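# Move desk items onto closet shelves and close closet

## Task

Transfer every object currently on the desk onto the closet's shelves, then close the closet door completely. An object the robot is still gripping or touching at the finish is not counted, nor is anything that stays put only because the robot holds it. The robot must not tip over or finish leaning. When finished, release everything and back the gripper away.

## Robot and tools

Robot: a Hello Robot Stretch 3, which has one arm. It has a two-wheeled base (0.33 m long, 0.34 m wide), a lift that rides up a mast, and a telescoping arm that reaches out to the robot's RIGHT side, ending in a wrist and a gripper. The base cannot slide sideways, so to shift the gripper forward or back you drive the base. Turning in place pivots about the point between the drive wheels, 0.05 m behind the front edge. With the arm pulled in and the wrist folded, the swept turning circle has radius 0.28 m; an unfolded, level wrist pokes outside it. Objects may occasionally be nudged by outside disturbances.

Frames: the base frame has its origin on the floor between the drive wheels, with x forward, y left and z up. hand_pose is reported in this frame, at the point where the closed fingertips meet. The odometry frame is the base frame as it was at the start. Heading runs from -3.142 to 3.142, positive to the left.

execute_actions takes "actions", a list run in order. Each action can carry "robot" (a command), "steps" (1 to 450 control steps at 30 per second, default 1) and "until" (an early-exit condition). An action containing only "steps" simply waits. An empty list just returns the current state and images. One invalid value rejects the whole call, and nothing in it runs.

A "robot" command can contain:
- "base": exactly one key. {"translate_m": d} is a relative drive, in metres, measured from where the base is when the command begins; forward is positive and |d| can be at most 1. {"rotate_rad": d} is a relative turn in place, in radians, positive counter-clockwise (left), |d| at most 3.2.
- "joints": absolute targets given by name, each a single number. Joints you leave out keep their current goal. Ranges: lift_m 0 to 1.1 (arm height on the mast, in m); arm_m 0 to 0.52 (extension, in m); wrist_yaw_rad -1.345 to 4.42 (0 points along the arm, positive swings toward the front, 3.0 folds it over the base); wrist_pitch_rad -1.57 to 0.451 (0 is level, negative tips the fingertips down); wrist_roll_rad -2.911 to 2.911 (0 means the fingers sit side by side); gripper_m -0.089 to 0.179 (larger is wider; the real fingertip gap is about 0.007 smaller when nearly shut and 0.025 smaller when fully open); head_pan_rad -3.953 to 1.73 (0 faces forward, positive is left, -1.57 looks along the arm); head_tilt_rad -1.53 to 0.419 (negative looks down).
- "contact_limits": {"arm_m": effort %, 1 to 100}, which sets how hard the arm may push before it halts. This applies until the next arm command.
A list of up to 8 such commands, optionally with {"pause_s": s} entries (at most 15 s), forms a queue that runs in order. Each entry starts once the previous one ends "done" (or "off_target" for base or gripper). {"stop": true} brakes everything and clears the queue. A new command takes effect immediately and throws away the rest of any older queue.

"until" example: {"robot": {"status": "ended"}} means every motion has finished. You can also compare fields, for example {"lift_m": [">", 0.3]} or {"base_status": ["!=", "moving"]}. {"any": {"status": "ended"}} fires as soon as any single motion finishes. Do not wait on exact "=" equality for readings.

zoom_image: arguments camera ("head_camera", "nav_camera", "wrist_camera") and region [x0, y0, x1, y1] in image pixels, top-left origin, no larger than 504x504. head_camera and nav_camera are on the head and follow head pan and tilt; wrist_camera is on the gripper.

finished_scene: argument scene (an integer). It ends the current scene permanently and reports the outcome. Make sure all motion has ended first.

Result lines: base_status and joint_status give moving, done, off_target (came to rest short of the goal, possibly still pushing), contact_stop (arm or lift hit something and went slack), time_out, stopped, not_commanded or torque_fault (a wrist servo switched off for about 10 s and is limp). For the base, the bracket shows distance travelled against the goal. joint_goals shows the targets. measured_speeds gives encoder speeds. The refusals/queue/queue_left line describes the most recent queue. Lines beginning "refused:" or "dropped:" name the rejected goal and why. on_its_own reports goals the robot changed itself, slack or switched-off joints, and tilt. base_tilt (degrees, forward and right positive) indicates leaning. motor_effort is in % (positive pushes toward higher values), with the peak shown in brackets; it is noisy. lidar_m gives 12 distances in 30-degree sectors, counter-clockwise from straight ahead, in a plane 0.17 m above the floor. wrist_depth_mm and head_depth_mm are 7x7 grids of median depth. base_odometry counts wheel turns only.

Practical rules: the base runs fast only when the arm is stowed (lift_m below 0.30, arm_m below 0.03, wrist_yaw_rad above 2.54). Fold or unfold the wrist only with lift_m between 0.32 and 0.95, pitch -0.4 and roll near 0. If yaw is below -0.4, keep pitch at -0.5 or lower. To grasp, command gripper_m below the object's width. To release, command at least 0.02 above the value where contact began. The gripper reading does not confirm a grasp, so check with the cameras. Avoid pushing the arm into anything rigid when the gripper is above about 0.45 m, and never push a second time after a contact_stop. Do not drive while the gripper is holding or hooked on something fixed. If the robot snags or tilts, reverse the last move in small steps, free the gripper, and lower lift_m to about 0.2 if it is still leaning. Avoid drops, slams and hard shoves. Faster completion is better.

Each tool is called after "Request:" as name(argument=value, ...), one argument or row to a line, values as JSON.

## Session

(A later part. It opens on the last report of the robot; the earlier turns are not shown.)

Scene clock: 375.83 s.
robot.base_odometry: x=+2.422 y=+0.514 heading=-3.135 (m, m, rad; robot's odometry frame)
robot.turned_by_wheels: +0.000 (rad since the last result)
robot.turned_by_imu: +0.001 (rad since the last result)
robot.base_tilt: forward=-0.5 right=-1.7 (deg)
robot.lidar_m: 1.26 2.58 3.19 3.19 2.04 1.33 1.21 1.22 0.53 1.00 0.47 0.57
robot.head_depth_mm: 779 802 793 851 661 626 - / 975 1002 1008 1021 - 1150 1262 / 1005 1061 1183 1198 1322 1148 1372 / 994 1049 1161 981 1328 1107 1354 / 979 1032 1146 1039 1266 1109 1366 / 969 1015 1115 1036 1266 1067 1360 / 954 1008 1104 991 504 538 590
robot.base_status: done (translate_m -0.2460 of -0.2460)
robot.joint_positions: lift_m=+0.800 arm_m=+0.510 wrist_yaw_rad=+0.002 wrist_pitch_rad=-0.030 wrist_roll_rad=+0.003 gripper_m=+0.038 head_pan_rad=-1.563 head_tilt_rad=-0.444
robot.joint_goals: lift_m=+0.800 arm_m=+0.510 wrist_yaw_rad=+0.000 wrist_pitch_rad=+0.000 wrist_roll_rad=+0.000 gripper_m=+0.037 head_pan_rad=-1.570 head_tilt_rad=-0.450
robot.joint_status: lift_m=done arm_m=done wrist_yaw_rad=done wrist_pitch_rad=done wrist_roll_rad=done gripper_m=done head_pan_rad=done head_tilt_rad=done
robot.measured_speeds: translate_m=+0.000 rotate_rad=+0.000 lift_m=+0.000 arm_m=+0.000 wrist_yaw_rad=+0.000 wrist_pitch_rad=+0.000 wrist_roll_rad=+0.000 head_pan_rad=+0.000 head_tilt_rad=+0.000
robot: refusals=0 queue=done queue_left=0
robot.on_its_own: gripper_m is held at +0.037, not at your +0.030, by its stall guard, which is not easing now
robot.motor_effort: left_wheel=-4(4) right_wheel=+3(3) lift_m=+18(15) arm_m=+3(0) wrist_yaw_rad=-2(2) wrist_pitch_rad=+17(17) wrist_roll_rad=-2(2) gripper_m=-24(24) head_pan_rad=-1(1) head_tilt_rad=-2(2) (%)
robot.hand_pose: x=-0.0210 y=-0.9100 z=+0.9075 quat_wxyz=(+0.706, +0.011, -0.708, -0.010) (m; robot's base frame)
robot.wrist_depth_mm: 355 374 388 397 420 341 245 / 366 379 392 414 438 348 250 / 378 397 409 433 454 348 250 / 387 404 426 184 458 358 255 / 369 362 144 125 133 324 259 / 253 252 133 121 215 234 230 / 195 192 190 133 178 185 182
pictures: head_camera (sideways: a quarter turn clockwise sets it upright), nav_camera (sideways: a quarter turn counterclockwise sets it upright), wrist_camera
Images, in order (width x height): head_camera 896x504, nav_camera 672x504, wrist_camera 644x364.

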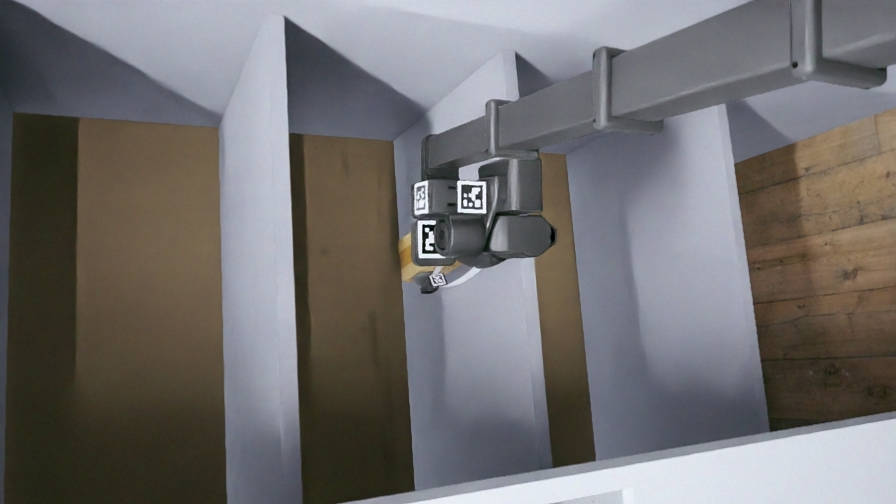

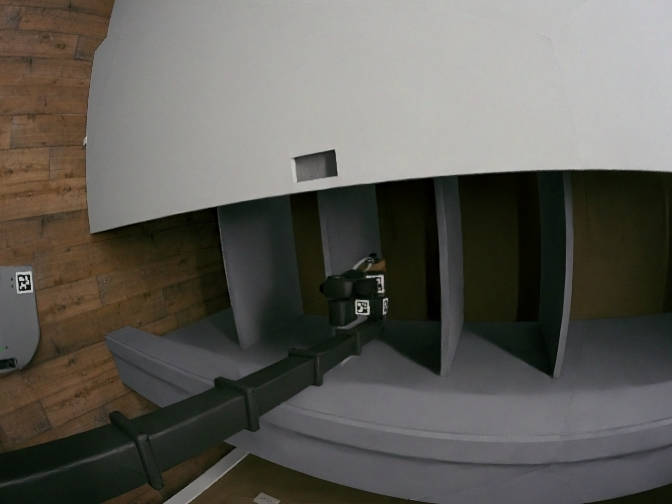

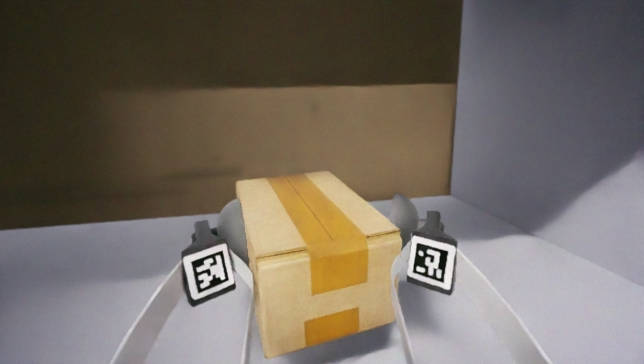

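Request:
execute_actions(
  actions=[
    {"robot":[{"joints":{"lift_m":0.768}},{"joints":{"gripper_m":0.13}},{"joints":{"lift_m":0.79}},{"joints":{"arm_m":0.0}}],"steps":400,"until":{"robot":{"status":"ended"}}},
  ],
)

Scene clock: 386.67 s.
robot.base_odometry: x=+2.422 y=+0.514 heading=-3.135 (m, m, rad; robot's odometry frame)
robot.turned_by_wheels: +0.000 (rad since the last result)
robot.turned_by_imu: +0.001 (rad since the last result)
robot.base_tilt: forward=-0.5 right=-1.7 (deg)
robot.lidar_m: 1.26 2.58 3.17 3.18 2.04 1.33 1.21 1.22 0.53 1.00 0.47 0.57
robot.head_depth_mm: 780 802 795 849 671 684 699 / 971 1004 1000 985 1130 1101 1229 / 1009 1067 1187 1043 1326 1150 1393 / 997 1043 1163 940 1333 1112 1401 / 979 1032 1141 1045 1270 1111 1352 / 964 1021 1115 1047 1273 1073 1356 / 952 1010 1106 985 502 538 587
robot.base_status: done (translate_m -0.2460 of -0.2460)
robot.joint_positions: lift_m=+0.790 arm_m=+0.000 wrist_yaw_rad=+0.001 wrist_pitch_rad=-0.021 wrist_roll_rad=+0.002 gripper_m=+0.130 head_pan_rad=-1.563 head_tilt_rad=-0.444
robot.joint_goals: lift_m=+0.790 arm_m=+0.000 wrist_yaw_rad=+0.000 wrist_pitch_rad=+0.000 wrist_roll_rad=+0.000 gripper_m=+0.130 head_pan_rad=-1.570 head_tilt_rad=-0.450
robot.joint_status: lift_m=done arm_m=done wrist_yaw_rad=done wrist_pitch_rad=done wrist_roll_rad=done gripper_m=done head_pan_rad=done head_tilt_rad=done
robot.measured_speeds: translate_m=+0.000 rotate_rad=+0.000 lift_m=+0.000 arm_m=+0.000 wrist_yaw_rad=+0.000 wrist_pitch_rad=+0.000 wrist_roll_rad=+0.000 head_pan_rad=+0.000 head_tilt_rad=+0.000
robot: refusals=0 queue=done queue_left=0
robot.motor_effort: left_wheel=-3(4) right_wheel=+3(3) lift_m=+42(41) arm_m=-2(5) wrist_yaw_rad=-2(2) wrist_pitch_rad=+12(17) wrist_roll_rad=-2(2) gripper_m=+1(100) head_pan_rad=-2(2) head_tilt_rad=-2(3) (%)
robot.hand_pose: x=-0.0211 y=-0.4010 z=+0.8988 quat_wxyz=(+0.706, +0.008, -0.708, -0.007) (m; robot's base frame)
robot.wrist_depth_mm: 439 546 575 579 603 322 231 / 211 806 826 930 742 323 233 / 209 855 869 953 742 330 236 / 204 618 688 628 638 331 244 / 204 892 952 - 870 310 247 / 211 842 928 889 799 348 257 / 216 711 730 709 702 347 262
pictures: head_camera (sideways: a quarter turn clockwise sets it upright), nav_camera (sideways: a quarter turn counterclockwise sets it upright), wrist_camera
Images, in order (width x height): head_camera 896x504, nav_camera 672x504, wrist_camera 644x364.

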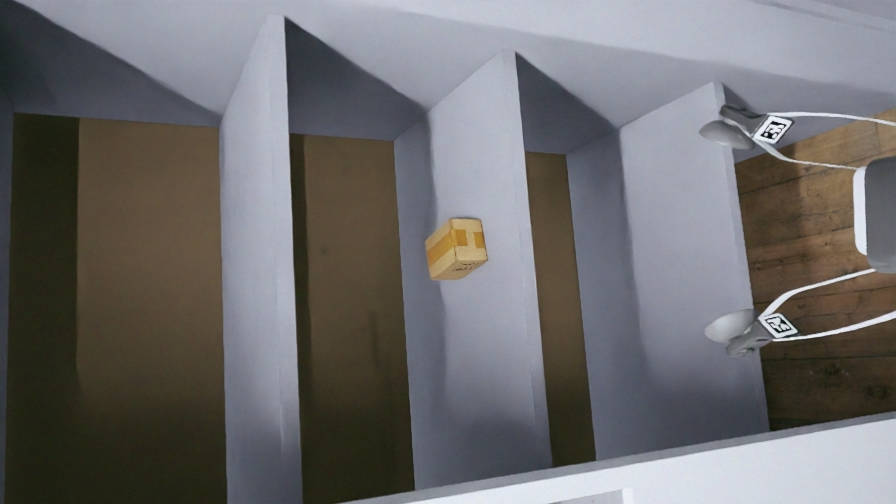

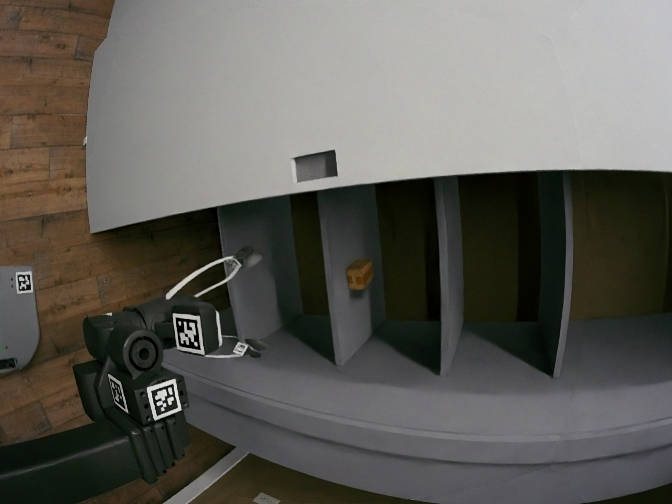

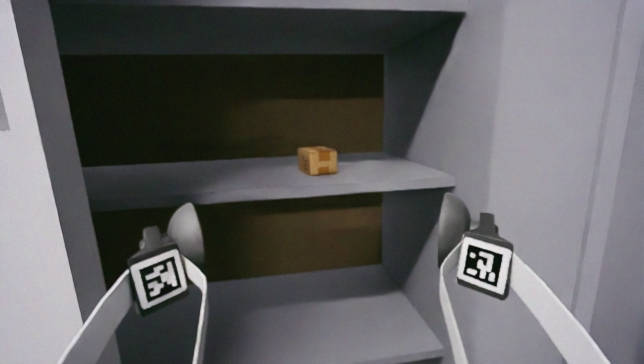

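Request:
execute_actions(
  actions=[
    {"robot":[{"joints":{"wrist_yaw_rad":1.5,"lift_m":1.0}},{"base":{"rotate_rad":1.571}},{"base":{"translate_m":1.0}},{"base":{"translate_m":1.0}},{"base":{"translate_m":0.4}},{"base":{"rotate_rad":1.571},"joints":{"head_pan_rad":-1.2,"head_tilt_rad":-0.5}},{"base":{"translate_m":0.4}},{"joints":{"wrist_yaw_rad":0,"wrist_pitch_rad":-0.15}}],"steps":450,"until":{"robot":{"status":"ended"}}},
    {"steps":450,"until":{"robot":{"status":"ended"}}},
    {"steps":450,"until":{"robot":{"status":"ended"}}},
  ],
)

Scene clock: 436.47 s.
robot.base_odometry: x=+2.837 y=-1.884 heading=+0.006 (m, m, rad; robot's odometry frame)
robot.turned_by_wheels: +3.142 (rad since the last result)
robot.turned_by_imu: +3.179 (rad since the last result)
robot.base_tilt: forward=-0.6 right=-1.7 (deg)
robot.lidar_m: 1.12 1.15 1.46 2.87 2.92 2.84 2.62 1.90 0.84 1.16 1.18 1.06
robot.head_depth_mm: 918 1001 1055 713 544 - 1325 / 935 1030 1070 749 534 1466 1320 / 952 1055 1073 712 534 1457 1321 / 973 1075 1075 713 533 1503 1317 / 987 1098 1075 712 532 1534 1316 / 1023 1118 1082 710 534 1535 1323 / 1057 1149 1071 712 532 1583 1326
robot.base_status: done (translate_m +0.4000 of +0.4000)
robot.joint_positions: lift_m=+1.000 arm_m=+0.000 wrist_yaw_rad=+0.003 wrist_pitch_rad=-0.164 wrist_roll_rad=+0.002 gripper_m=+0.130 head_pan_rad=-1.207 head_tilt_rad=-0.494
robot.joint_goals: lift_m=+1.000 arm_m=+0.000 wrist_yaw_rad=+0.000 wrist_pitch_rad=-0.150 wrist_roll_rad=+0.000 gripper_m=+0.130 head_pan_rad=-1.200 head_tilt_rad=-0.500
robot.joint_status: lift_m=done arm_m=done wrist_yaw_rad=done wrist_pitch_rad=done wrist_roll_rad=done gripper_m=done head_pan_rad=done head_tilt_rad=done
robot.measured_speeds: translate_m=+0.000 rotate_rad=+0.000 lift_m=+0.000 arm_m=+0.000 wrist_yaw_rad=+0.000 wrist_pitch_rad=+0.000 wrist_roll_rad=+0.000 head_pan_rad=+0.000 head_tilt_rad=+0.000
robot: refusals=0 queue=done queue_left=0
robot.motor_effort: left_wheel=-5(8) right_wheel=+4(8) lift_m=+42(43) arm_m=-1(3) wrist_yaw_rad=-3(1) wrist_pitch_rad=+8(12) wrist_roll_rad=-2(2) gripper_m=+1(1) head_pan_rad=+3(23) head_tilt_rad=-3(7) (%)
robot.hand_pose: x=-0.0207 y=-0.3942 z=+1.0727 quat_wxyz=(+0.704, +0.059, -0.705, -0.057) (m; robot's base frame)
robot.wrist_depth_mm: 735 740 794 819 866 887 922 / 779 805 825 874 919 943 985 / 820 847 890 881 920 - - / 619 612 603 576 575 559 - / 430 454 413 406 399 407 388 / 327 338 316 312 307 294 305 / 262 258 257 254 253 250 247
pictures: head_camera (sideways: a quarter turn clockwise sets it upright), nav_camera (sideways: a quarter turn counterclockwise sets it upright), wrist_camera
Images, in order (width x height): head_camera 896x504, nav_camera 672x504, wrist_camera 644x364.

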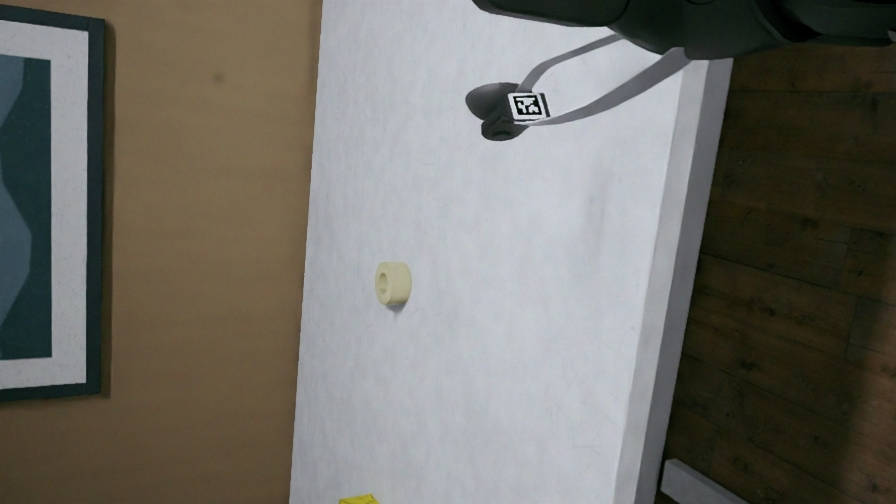

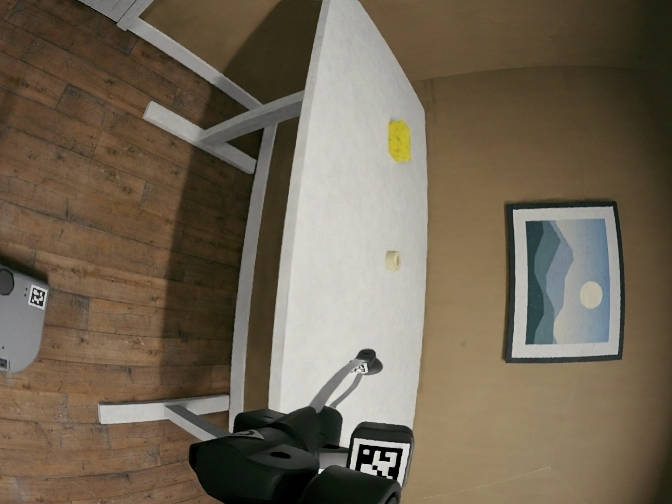

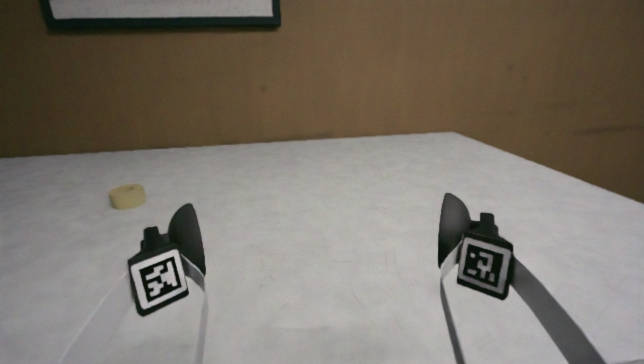

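Request:
execute_actions(
  actions=[
    {"robot":[{"base":{"translate_m":0.29},"joints":{"lift_m":0.92,"arm_m":0.15,"head_pan_rad":-1.57}}],"steps":300,"until":{"robot":{"status":"ended"}}},
  ],
)

Scene clock: 442.77 s.
robot.base_odometry: x=+3.127 y=-1.882 heading=+0.006 (m, m, rad; robot's odometry frame)
robot.turned_by_wheels: +0.000 (rad since the last result)
robot.turned_by_imu: +0.003 (rad since the last result)
robot.base_tilt: forward=-0.6 right=-1.7 (deg)
robot.lidar_m: 0.83 0.85 1.07 2.33 2.96 3.15 2.91 1.84 0.99 1.13 0.84 0.87
robot.head_depth_mm: 977 1070 1072 772 - 1456 1312 / 960 1053 1072 790 - 1475 1322 / 935 1036 1072 789 - 1454 1309 / 925 1019 1070 739 - 465 1318 / 914 1011 1063 749 534 450 1318 / 901 1000 1052 712 532 436 1318 / 893 984 1037 713 533 438 1319
robot.base_status: done (translate_m +0.2900 of +0.2900)
robot.joint_positions: lift_m=+0.920 arm_m=+0.150 wrist_yaw_rad=+0.002 wrist_pitch_rad=-0.166 wrist_roll_rad=+0.002 gripper_m=+0.130 head_pan_rad=-1.563 head_tilt_rad=-0.494
robot.joint_goals: lift_m=+0.920 arm_m=+0.150 wrist_yaw_rad=+0.000 wrist_pitch_rad=-0.150 wrist_roll_rad=+0.000 gripper_m=+0.130 head_pan_rad=-1.570 head_tilt_rad=-0.500
robot.joint_status: lift_m=done arm_m=done wrist_yaw_rad=done wrist_pitch_rad=done wrist_roll_rad=done gripper_m=done head_pan_rad=done head_tilt_rad=done
robot.measured_speeds: translate_m=+0.000 rotate_rad=+0.000 lift_m=+0.000 arm_m=+0.000 wrist_yaw_rad=+0.000 wrist_pitch_rad=+0.000 wrist_roll_rad=+0.000 head_pan_rad=+0.000 head_tilt_rad=+0.000
robot: refusals=0 queue=done queue_left=0
robot.motor_effort: left_wheel=-4(5) right_wheel=+3(7) lift_m=+17(36) arm_m=+3(0) wrist_yaw_rad=-1(2) wrist_pitch_rad=+9(9) wrist_roll_rad=-2(2) gripper_m=+1(1) head_pan_rad=-2(20) head_tilt_rad=-2(2) (%)
robot.hand_pose: x=-0.0210 y=-0.5434 z=+0.9932 quat_wxyz=(+0.704, +0.059, -0.705, -0.058) (m; robot's base frame)
robot.wrist_depth_mm: 599 609 633 664 689 714 712 / 633 652 660 695 722 758 772 / 656 656 666 643 618 584 580 / 382 378 369 332 356 351 342 / 266 279 257 254 253 254 242 / 201 211 196 195 194 182 189 / 166 160 159 158 156 156 154
pictures: head_camera (sideways: a quarter turn clockwise sets it upright), nav_camera (sideways: a quarter turn counterclockwise sets it upright), wrist_camera
Images, in order (width x height): head_camera 896x504, nav_camera 672x504, wrist_camera 644x364.

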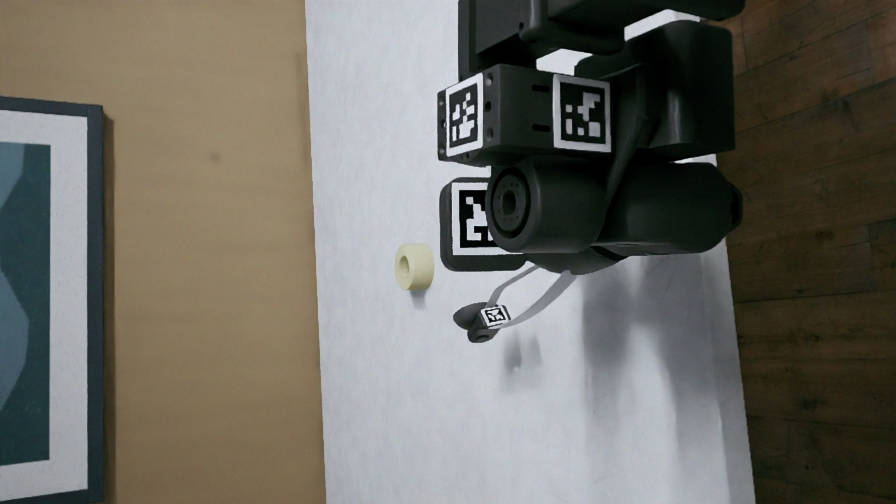

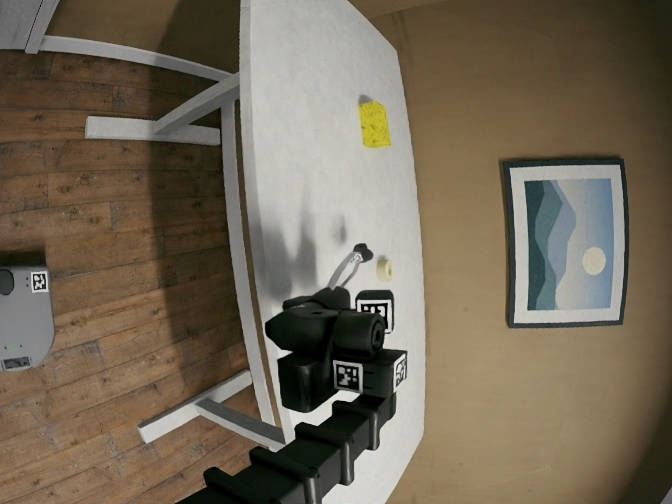

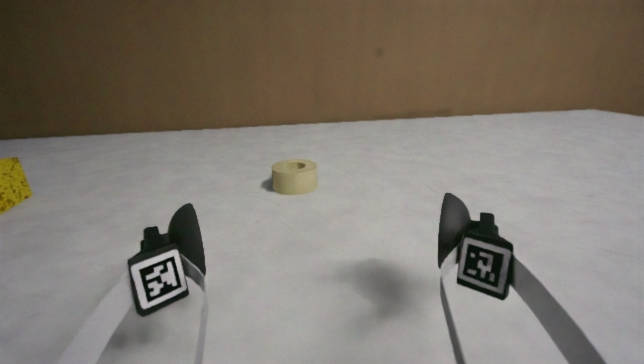

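Request:
execute_actions(
  actions=[
    {"robot":[{"base":{"translate_m":0.025},"joints":{"lift_m":0.885}},{"joints":{"arm_m":0.325}},{"joints":{"gripper_m":0.015}},{"pause_s":0.5},{"joints":{"lift_m":0.97}}],"steps":300,"until":{"robot":{"status":"ended"}}},
  ],
)

Scene clock: 447.00 s.
robot.base_odometry: x=+3.152 y=-1.882 heading=+0.006 (m, m, rad; robot's odometry frame)
robot.turned_by_wheels: +0.000 (rad since the last result)
robot.turned_by_imu: +0.000 (rad since the last result)
robot.base_tilt: forward=-0.6 right=-1.8 (deg)
robot.lidar_m: 0.81 0.83 1.04 2.25 2.97 3.19 2.93 1.84 1.01 1.12 0.82 0.90
robot.head_depth_mm: 976 1065 1071 712 - - 1315 / 951 1050 1077 713 - - 1325 / 935 1034 1078 750 - - 1317 / 919 1022 1072 732 - 451 1320 / 910 1009 1067 729 532 451 1315 / 903 998 1040 714 532 438 1320 / 897 978 1032 711 531 438 1318
robot.base_status: done (translate_m +0.0250 of +0.0250)
robot.joint_positions: lift_m=+0.891 arm_m=+0.150 wrist_yaw_rad=-0.002 wrist_pitch_rad=-0.128 wrist_roll_rad=+0.002 gripper_m=+0.130 head_pan_rad=-1.563 head_tilt_rad=-0.494
robot.joint_goals: lift_m=+0.891 arm_m=+0.150 wrist_yaw_rad=+0.000 wrist_pitch_rad=-0.150 wrist_roll_rad=+0.000 gripper_m=+0.130 head_pan_rad=-1.570 head_tilt_rad=-0.500
robot.joint_status: lift_m=contact_stop arm_m=done wrist_yaw_rad=done wrist_pitch_rad=done wrist_roll_rad=done gripper_m=done head_pan_rad=done head_tilt_rad=done
robot.measured_speeds: translate_m=+0.000 rotate_rad=+0.000 lift_m=+0.000 arm_m=+0.000 wrist_yaw_rad=+0.000 wrist_pitch_rad=+0.000 wrist_roll_rad=+0.000 head_pan_rad=+0.000 head_tilt_rad=+0.000
robot: refusals=0 queue=dropped queue_left=0
robot.on_its_own: lift_m is slack since a contact_stop, until your next command for it (your +0.885 is given up)
robot.motor_effort: left_wheel=-4(6) right_wheel=+5(11) lift_m=+30(30) arm_m=+3(3) wrist_yaw_rad=+0(0) wrist_pitch_rad=-13(20) wrist_roll_rad=-2(1) gripper_m=+1(1) head_pan_rad=-1(0) head_tilt_rad=-3(2) (%)
robot.hand_pose: x=-0.0220 y=-0.5458 z=+0.9734 quat_wxyz=(+0.705, +0.045, -0.706, -0.046) (m; robot's base frame)
robot.wrist_depth_mm: 592 611 633 655 666 711 744 / 631 636 680 695 712 757 761 / 647 654 676 658 623 572 564 / 327 348 345 317 327 313 309 / 233 246 226 222 219 220 212 / 173 182 168 167 165 155 161 / 143 136 135 135 132 131 130
pictures: head_camera (sideways: a quarter turn clockwise sets it upright), nav_camera (sideways: a quarter turn counterclockwise sets it upright), wrist_camera
dropped: robot: command 0 of its queue: lift_m: contact_stop
Images, in order (width x height): head_camera 896x504, nav_camera 672x504, wrist_camera 644x364.

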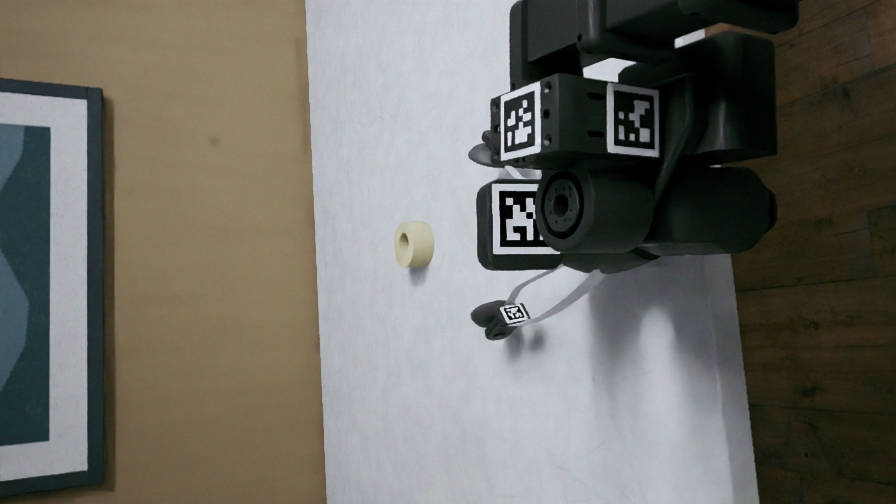

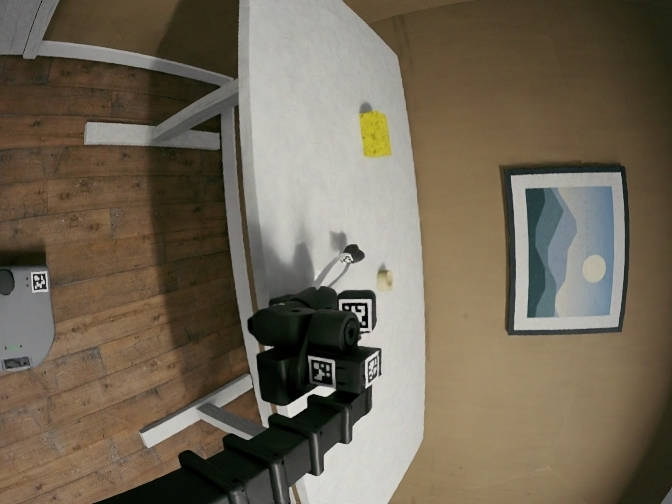

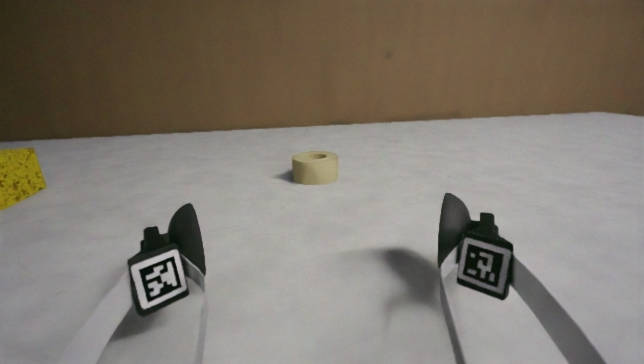

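Touching desk at 0.89. Use 0.898 with steeper pitch not needed.

Request:
execute_actions(
  actions=[
    {"robot":[{"joints":{"lift_m":0.9}},{"joints":{"arm_m":0.325}},{"joints":{"gripper_m":0.015}},{"pause_s":0.5},{"joints":{"lift_m":0.97}}],"steps":300,"until":{"robot":{"status":"ended"}}},
  ],
)

Scene clock: 455.07 s.
robot.base_odometry: x=+3.152 y=-1.882 heading=+0.006 (m, m, rad; robot's odometry frame)
robot.turned_by_wheels: +0.000 (rad since the last result)
robot.turned_by_imu: +0.001 (rad since the last result)
robot.base_tilt: forward=-0.6 right=-1.7 (deg)
robot.lidar_m: 0.81 0.83 1.04 2.26 2.96 3.19 2.94 1.83 1.00 1.12 0.83 0.91
robot.head_depth_mm: 976 1068 1130 - 532 465 1312 / 944 1045 - 678 534 466 1316 / 937 1032 - 650 533 465 1321 / 920 1023 - 664 531 452 1321 / 912 1009 1061 712 533 452 1318 / 901 998 1042 709 532 437 1322 / 896 980 1031 711 531 437 1320
robot.base_status: done (translate_m +0.0250 of +0.0250)
robot.joint_positions: lift_m=+0.970 arm_m=+0.325 wrist_yaw_rad=-0.002 wrist_pitch_rad=-0.167 wrist_roll_rad=+0.002 gripper_m=+0.016 head_pan_rad=-1.563 head_tilt_rad=-0.494
robot.joint_goals: lift_m=+0.970 arm_m=+0.325 wrist_yaw_rad=+0.000 wrist_pitch_rad=-0.150 wrist_roll_rad=+0.000 gripper_m=+0.015 head_pan_rad=-1.570 head_tilt_rad=-0.500
robot.joint_status: lift_m=done arm_m=done wrist_yaw_rad=done wrist_pitch_rad=done wrist_roll_rad=done gripper_m=done head_pan_rad=done head_tilt_rad=done
robot.measured_speeds: translate_m=+0.000 rotate_rad=+0.000 lift_m=+0.000 arm_m=+0.000 wrist_yaw_rad=+0.000 wrist_pitch_rad=+0.000 wrist_roll_rad=+0.000 head_pan_rad=+0.000 head_tilt_rad=+0.000
robot: refusals=0 queue=done queue_left=0
robot.motor_effort: left_wheel=-3(3) right_wheel=+2(5) lift_m=+43(43) arm_m=+3(4) wrist_yaw_rad=+0(1) wrist_pitch_rad=+10(13) wrist_roll_rad=-2(1) gripper_m=-17(100) head_pan_rad=-2(3) head_tilt_rad=-3(2) (%)
robot.hand_pose: x=-0.0219 y=-0.7183 z=+1.0419 quat_wxyz=(+0.704, +0.059, -0.705, -0.060) (m; robot's base frame)
robot.wrist_depth_mm: 446 462 478 490 525 537 546 / 475 491 503 528 550 574 596 / 506 508 530 564 593 616 628 / 517 511 493 491 485 469 463 / 358 359 362 171 347 337 330 / 276 273 255 242 252 260 256 / 220 220 217 215 215 211 211
pictures: head_camera (sideways: a quarter turn clockwise sets it upright), nav_camera (sideways: a quarter turn counterclockwise sets it upright), wrist_camera
Images, in order (width x height): head_camera 896x504, nav_camera 672x504, wrist_camera 644x364.

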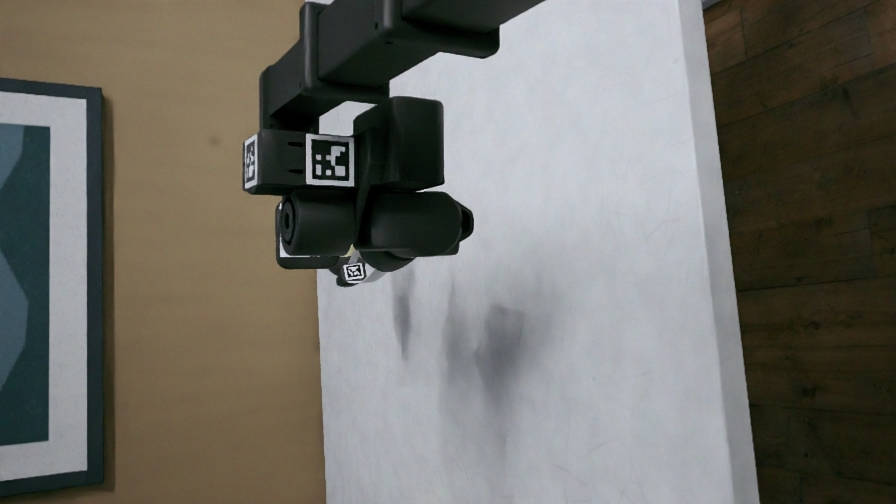

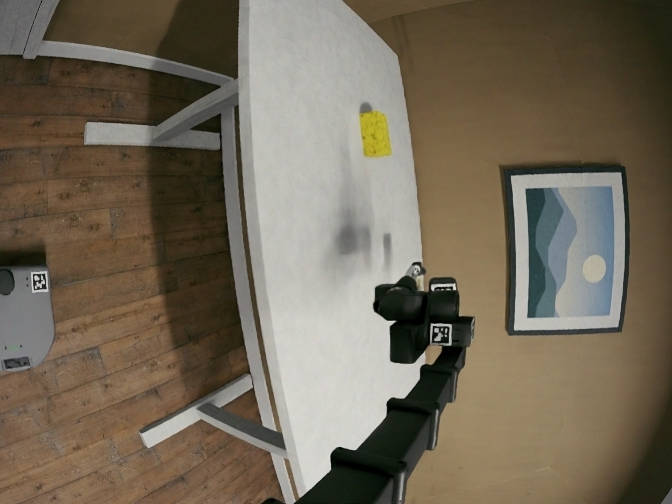

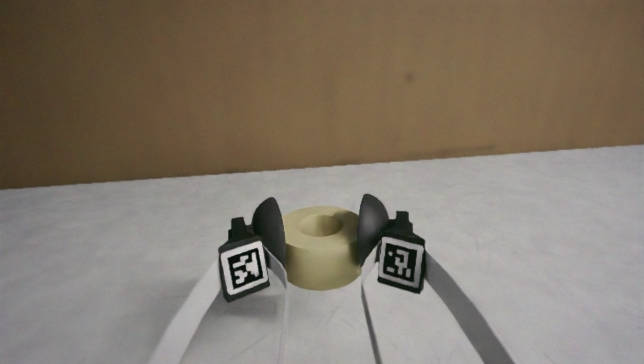

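Request:
execute_actions(
  actions=[
    {"robot":[{"joints":{"arm_m":0.0,"lift_m":1.0}},{"base":{"translate_m":-0.715},"joints":{"wrist_yaw_rad":1.5}},{"base":{"rotate_rad":1.54}},{"base":{"translate_m":1.0}},{"base":{"translate_m":1.0}},{"base":{"translate_m":0.42}},{"base":{"rotate_rad":1.55}},{"joints":{"wrist_yaw_rad":0,"wrist_pitch_rad":0,"lift_m":0.85,"head_tilt_rad":-0.45}}],"steps":450,"until":{"robot":{"status":"ended"}}},
    {"steps":450,"until":{"robot":{"status":"ended"}}},
    {"steps":450,"until":{"robot":{"status":"ended"}}},
    {"steps":450,"until":{"robot":{"status":"ended"}}},
  ],
)

Scene clock: 506.77 s.
robot.base_odometry: x=+2.496 y=+0.533 heading=+3.096 (m, m, rad; robot's odometry frame)
robot.turned_by_wheels: +3.090 (rad since the last result)
robot.turned_by_imu: +3.118 (rad since the last result)
robot.base_tilt: forward=-0.5 right=-1.7 (deg)
robot.lidar_m: 1.21 2.60 3.21 3.19 2.03 1.31 1.19 1.20 0.50 0.95 0.45 0.55
robot.head_depth_mm: 744 763 779 808 622 640 667 / 935 924 992 965 1090 1067 1172 / 994 1052 1168 1011 1299 1065 - / 980 1033 1144 930 1302 1019 - / 960 1012 1129 1006 1295 1101 1351 / 951 1003 1107 1012 1254 1065 1355 / 937 986 1088 1010 1207 973 588
robot.base_status: done (rotate_rad +1.5498 of +1.5500)
robot.joint_positions: lift_m=+0.850 arm_m=+0.000 wrist_yaw_rad=+0.003 wrist_pitch_rad=-0.023 wrist_roll_rad=+0.002 gripper_m=+0.016 head_pan_rad=-1.563 head_tilt_rad=-0.458
robot.joint_goals: lift_m=+0.850 arm_m=+0.000 wrist_yaw_rad=+0.000 wrist_pitch_rad=+0.000 wrist_roll_rad=+0.000 gripper_m=+0.015 head_pan_rad=-1.570 head_tilt_rad=-0.450
robot.joint_status: lift_m=done arm_m=done wrist_yaw_rad=done wrist_pitch_rad=done wrist_roll_rad=done gripper_m=done head_pan_rad=done head_tilt_rad=done
robot.measured_speeds: translate_m=+0.000 rotate_rad=+0.000 lift_m=+0.000 arm_m=+0.000 wrist_yaw_rad=+0.000 wrist_pitch_rad=+0.000 wrist_roll_rad=+0.000 head_pan_rad=+0.000 head_tilt_rad=+0.000
robot: refusals=0 queue=done queue_left=0
robot.motor_effort: left_wheel=-4(9) right_wheel=+4(8) lift_m=+17(44) arm_m=-1(3) wrist_yaw_rad=-2(0) wrist_pitch_rad=+13(15) wrist_roll_rad=-1(2) gripper_m=-17(17) head_pan_rad=-2(2) head_tilt_rad=+3(5) (%)
robot.hand_pose: x=-0.0207 y=-0.4009 z=+0.9592 quat_wxyz=(+0.706, +0.009, -0.708, -0.008) (m; robot's base frame)
robot.wrist_depth_mm: 738 757 801 834 557 297 212 / 776 790 825 854 625 298 215 / 786 833 890 907 708 306 218 / 813 845 859 815 655 307 224 / 521 554 604 170 593 310 225 / 225 897 967 935 845 319 234 / 220 817 796 776 722 299 246
pictures: head_camera (sideways: a quarter turn clockwise sets it upright), nav_camera (sideways: a quarter turn counterclockwise sets it upright), wrist_camera
Images, in order (width x height): head_camera 896x504, nav_camera 672x504, wrist_camera 644x364.

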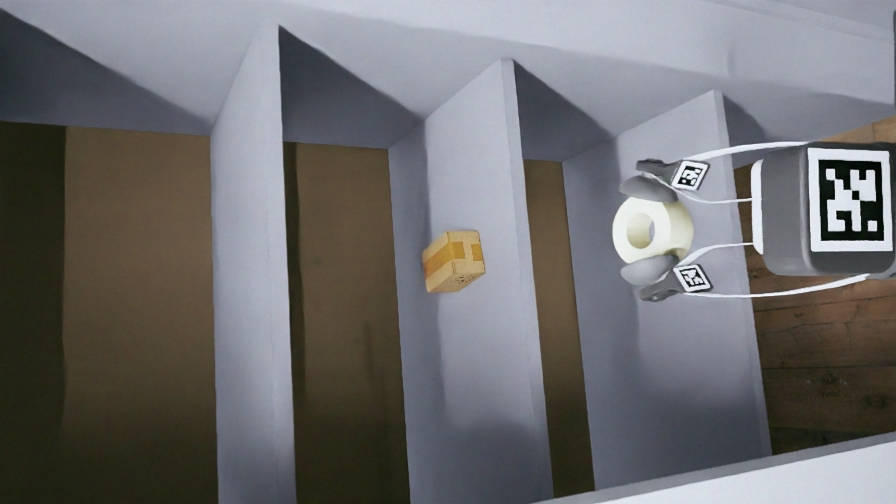

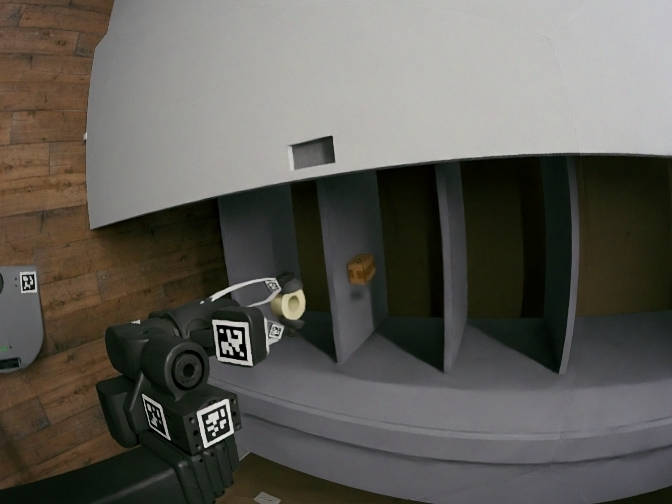

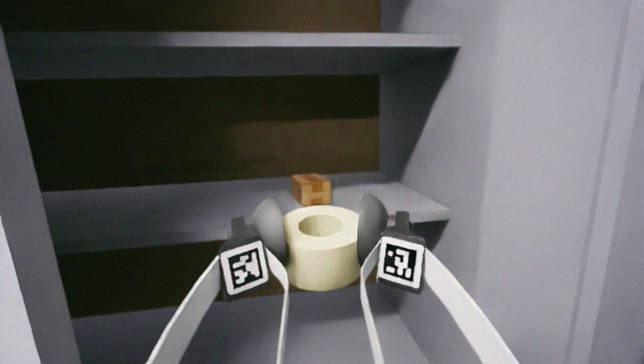

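Request:
execute_actions(
  actions=[
    {"robot":[{"base":{"translate_m":0.15},"joints":{"lift_m":0.80}},{"joints":{"arm_m":0.49}},{"joints":{"lift_m":0.765}},{"joints":{"gripper_m":0.12}},{"joints":{"lift_m":0.79}},{"joints":{"arm_m":0.0}}],"steps":450,"until":{"robot":{"status":"ended"}}},
    {"steps":300,"until":{"robot":{"status":"ended"}}},
  ],
)

Scene clock: 519.23 s.
robot.base_odometry: x=+2.346 y=+0.540 heading=+3.096 (m, m, rad; robot's odometry frame)
robot.turned_by_wheels: +0.000 (rad since the last result)
robot.turned_by_imu: -0.089 (rad since the last result)
robot.base_tilt: forward=-0.5 right=-1.8 (deg)
robot.lidar_m: 0.96 2.44 2.87 3.22 2.56 1.53 1.33 1.33 0.58 0.42 0.42 0.49
robot.head_depth_mm: 841 859 896 924 982 973 - / 1000 1005 1071 1034 1120 1153 1327 / 1006 1068 1180 1114 1262 1145 1364 / 980 1041 1141 1148 1264 1098 1358 / 954 1012 1117 1029 1265 1074 1322 / 917 358 384 409 453 492 550 / 315 338 364 395 431 475 528
robot.base_status: done (translate_m +0.1500 of +0.1500)
robot.joint_positions: lift_m=+0.770 arm_m=+0.490 wrist_yaw_rad=+0.000 wrist_pitch_rad=+0.072 wrist_roll_rad=-0.001 gripper_m=+0.016 head_pan_rad=-1.564 head_tilt_rad=-0.451
robot.joint_goals: lift_m=+0.770 arm_m=+0.490 wrist_yaw_rad=+0.000 wrist_pitch_rad=+0.000 wrist_roll_rad=+0.000 gripper_m=+0.015 head_pan_rad=-1.570 head_tilt_rad=-0.450
robot.joint_status: lift_m=contact_stop arm_m=done wrist_yaw_rad=done wrist_pitch_rad=done wrist_roll_rad=done gripper_m=done head_pan_rad=done head_tilt_rad=done
robot.measured_speeds: translate_m=+0.000 rotate_rad=+0.000 lift_m=+0.000 arm_m=+0.000 wrist_yaw_rad=+0.000 wrist_pitch_rad=+0.000 wrist_roll_rad=+0.000 head_pan_rad=+0.000 head_tilt_rad=+0.000
robot: refusals=0 queue=dropped queue_left=0
robot.on_its_own: lift_m is slack since a contact_stop, until your next command for it (your +0.765 is given up)
robot.motor_effort: left_wheel=+0(24) right_wheel=-1(43) lift_m=+30(31) arm_m=+3(9) wrist_yaw_rad=-1(18) wrist_pitch_rad=-43(46) wrist_roll_rad=+0(2) gripper_m=-16(19) head_pan_rad=-2(2) head_tilt_rad=+0(3) (%)
robot.hand_pose: x=-0.0215 y=-0.8920 z=+0.9027 quat_wxyz=(+0.707, -0.025, -0.706, +0.025) (m; robot's base frame)
robot.wrist_depth_mm: 349 368 396 413 453 374 276 / 354 376 396 429 464 376 282 / 359 380 410 443 473 380 287 / 372 387 416 453 484 391 286 / 371 390 415 159 424 353 295 / 270 266 240 162 136 244 241 / 194 194 190 170 131 181 179
pictures: head_camera (sideways: a quarter turn clockwise sets it upright), nav_camera (sideways: a quarter turn counterclockwise sets it upright), wrist_camera
dropped: robot: command 2 of its queue: lift_m: contact_stop
Images, in order (width x height): head_camera 896x504, nav_camera 672x504, wrist_camera 644x364.

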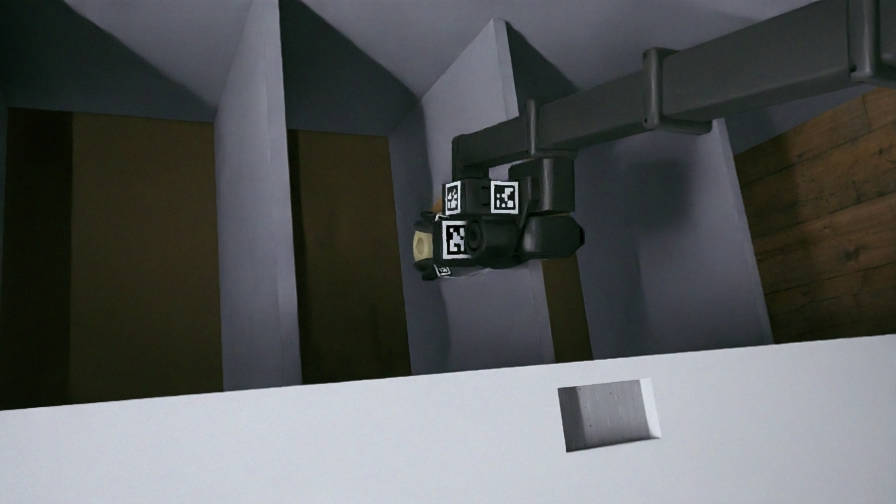

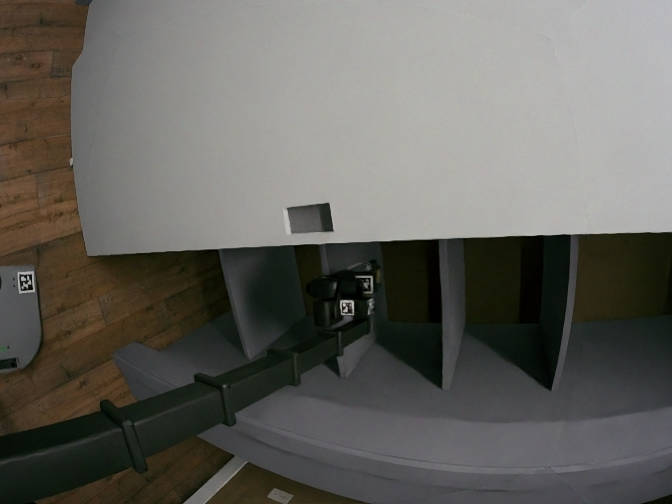

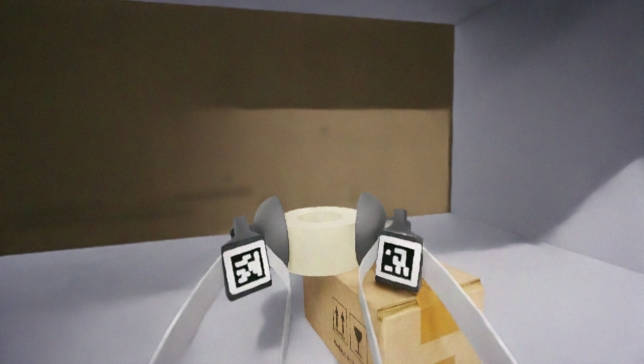

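Request:
execute_actions(
  actions=[
    {"robot":[{"joints":{"lift_m":0.83}},{"joints":{"wrist_yaw_rad":0.45}}],"steps":450,"until":{"robot":{"status":"ended"}}},
  ],
)

Scene clock: 523.77 s.
robot.base_odometry: x=+2.346 y=+0.540 heading=+3.096 (m, m, rad; robot's odometry frame)
robot.turned_by_wheels: +0.000 (rad since the last result)
robot.turned_by_imu: +0.001 (rad since the last result)
robot.base_tilt: forward=-0.5 right=-1.7 (deg)
robot.lidar_m: 0.96 2.44 2.87 3.22 2.56 1.52 1.33 1.33 0.58 0.42 0.42 0.49
robot.head_depth_mm: 841 857 896 925 941 - - / 998 1008 1069 1073 - 1177 1288 / 1007 1066 1184 - 1316 1142 1361 / 986 1029 1147 - 1311 1101 1361 / 959 1003 1114 930 1256 1067 1329 / 923 356 382 407 451 490 550 / 313 336 363 395 430 474 527
robot.base_status: done (translate_m +0.1500 of +0.1500)
robot.joint_positions: lift_m=+0.830 arm_m=+0.490 wrist_yaw_rad=+0.447 wrist_pitch_rad=-0.017 wrist_roll_rad=-0.001 gripper_m=+0.016 head_pan_rad=-1.564 head_tilt_rad=-0.451
robot.joint_goals: lift_m=+0.830 arm_m=+0.490 wrist_yaw_rad=+0.450 wrist_pitch_rad=+0.000 wrist_roll_rad=+0.000 gripper_m=+0.015 head_pan_rad=-1.570 head_tilt_rad=-0.450
robot.joint_status: lift_m=done arm_m=done wrist_yaw_rad=done wrist_pitch_rad=done wrist_roll_rad=done gripper_m=done head_pan_rad=done head_tilt_rad=done
robot.measured_speeds: translate_m=+0.000 rotate_rad=+0.000 lift_m=+0.000 arm_m=+0.000 wrist_yaw_rad=+0.000 wrist_pitch_rad=+0.000 wrist_roll_rad=+0.000 head_pan_rad=+0.000 head_tilt_rad=+0.000
robot: refusals=0 queue=done queue_left=0
robot.motor_effort: left_wheel=+0(0) right_wheel=-1(1) lift_m=+42(44) arm_m=+3(3) wrist_yaw_rad=+1(1) wrist_pitch_rad=+10(42) wrist_roll_rad=+0(0) gripper_m=-15(15) head_pan_rad=-1(0) head_tilt_rad=-1(1) (%)
robot.hand_pose: x=+0.0891 y=-0.8653 z=+0.9398 quat_wxyz=(+0.692, +0.163, -0.687, +0.151) (m; robot's base frame)
robot.wrist_depth_mm: 401 428 424 400 380 363 342 / 493 465 439 410 393 377 362 / 518 488 459 429 412 379 370 / 542 502 474 446 421 403 382 / 456 450 464 161 429 404 383 / 315 313 289 283 288 295 289 / 240 239 236 233 232 182 158
pictures: head_camera (sideways: a quarter turn clockwise sets it upright), nav_camera (sideways: a quarter turn counterclockwise sets it upright), wrist_camera
Images, in order (width x height): head_camera 896x504, nav_camera 672x504, wrist_camera 644x364.

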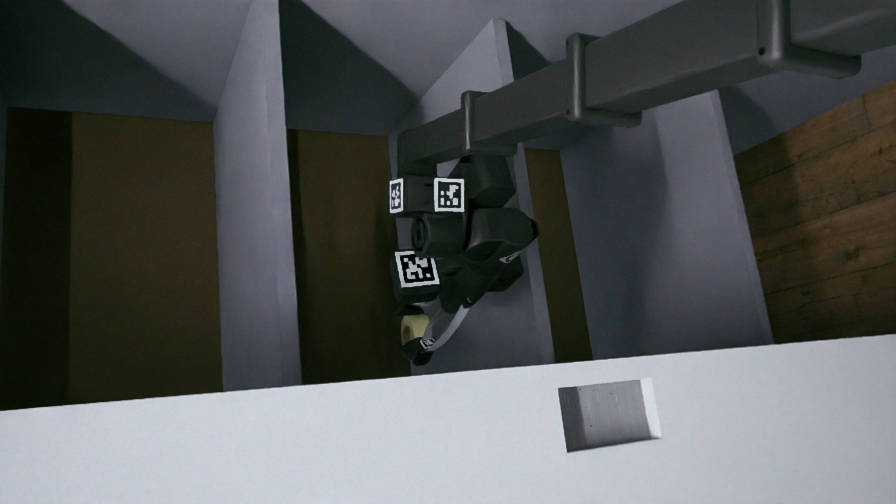

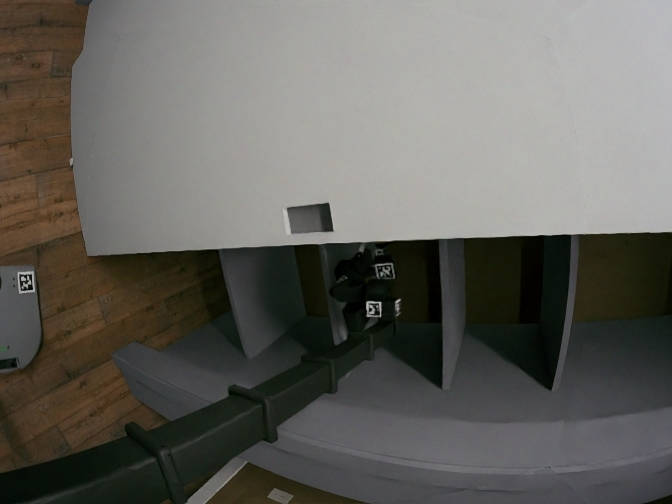

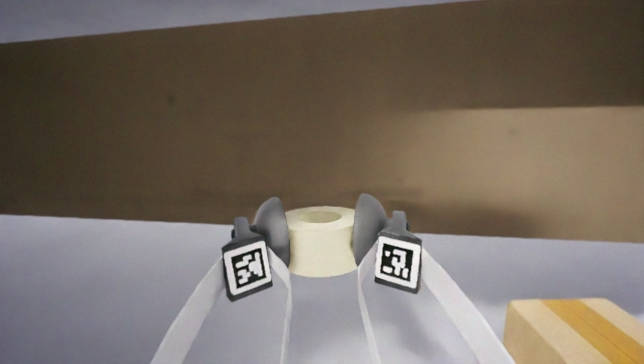

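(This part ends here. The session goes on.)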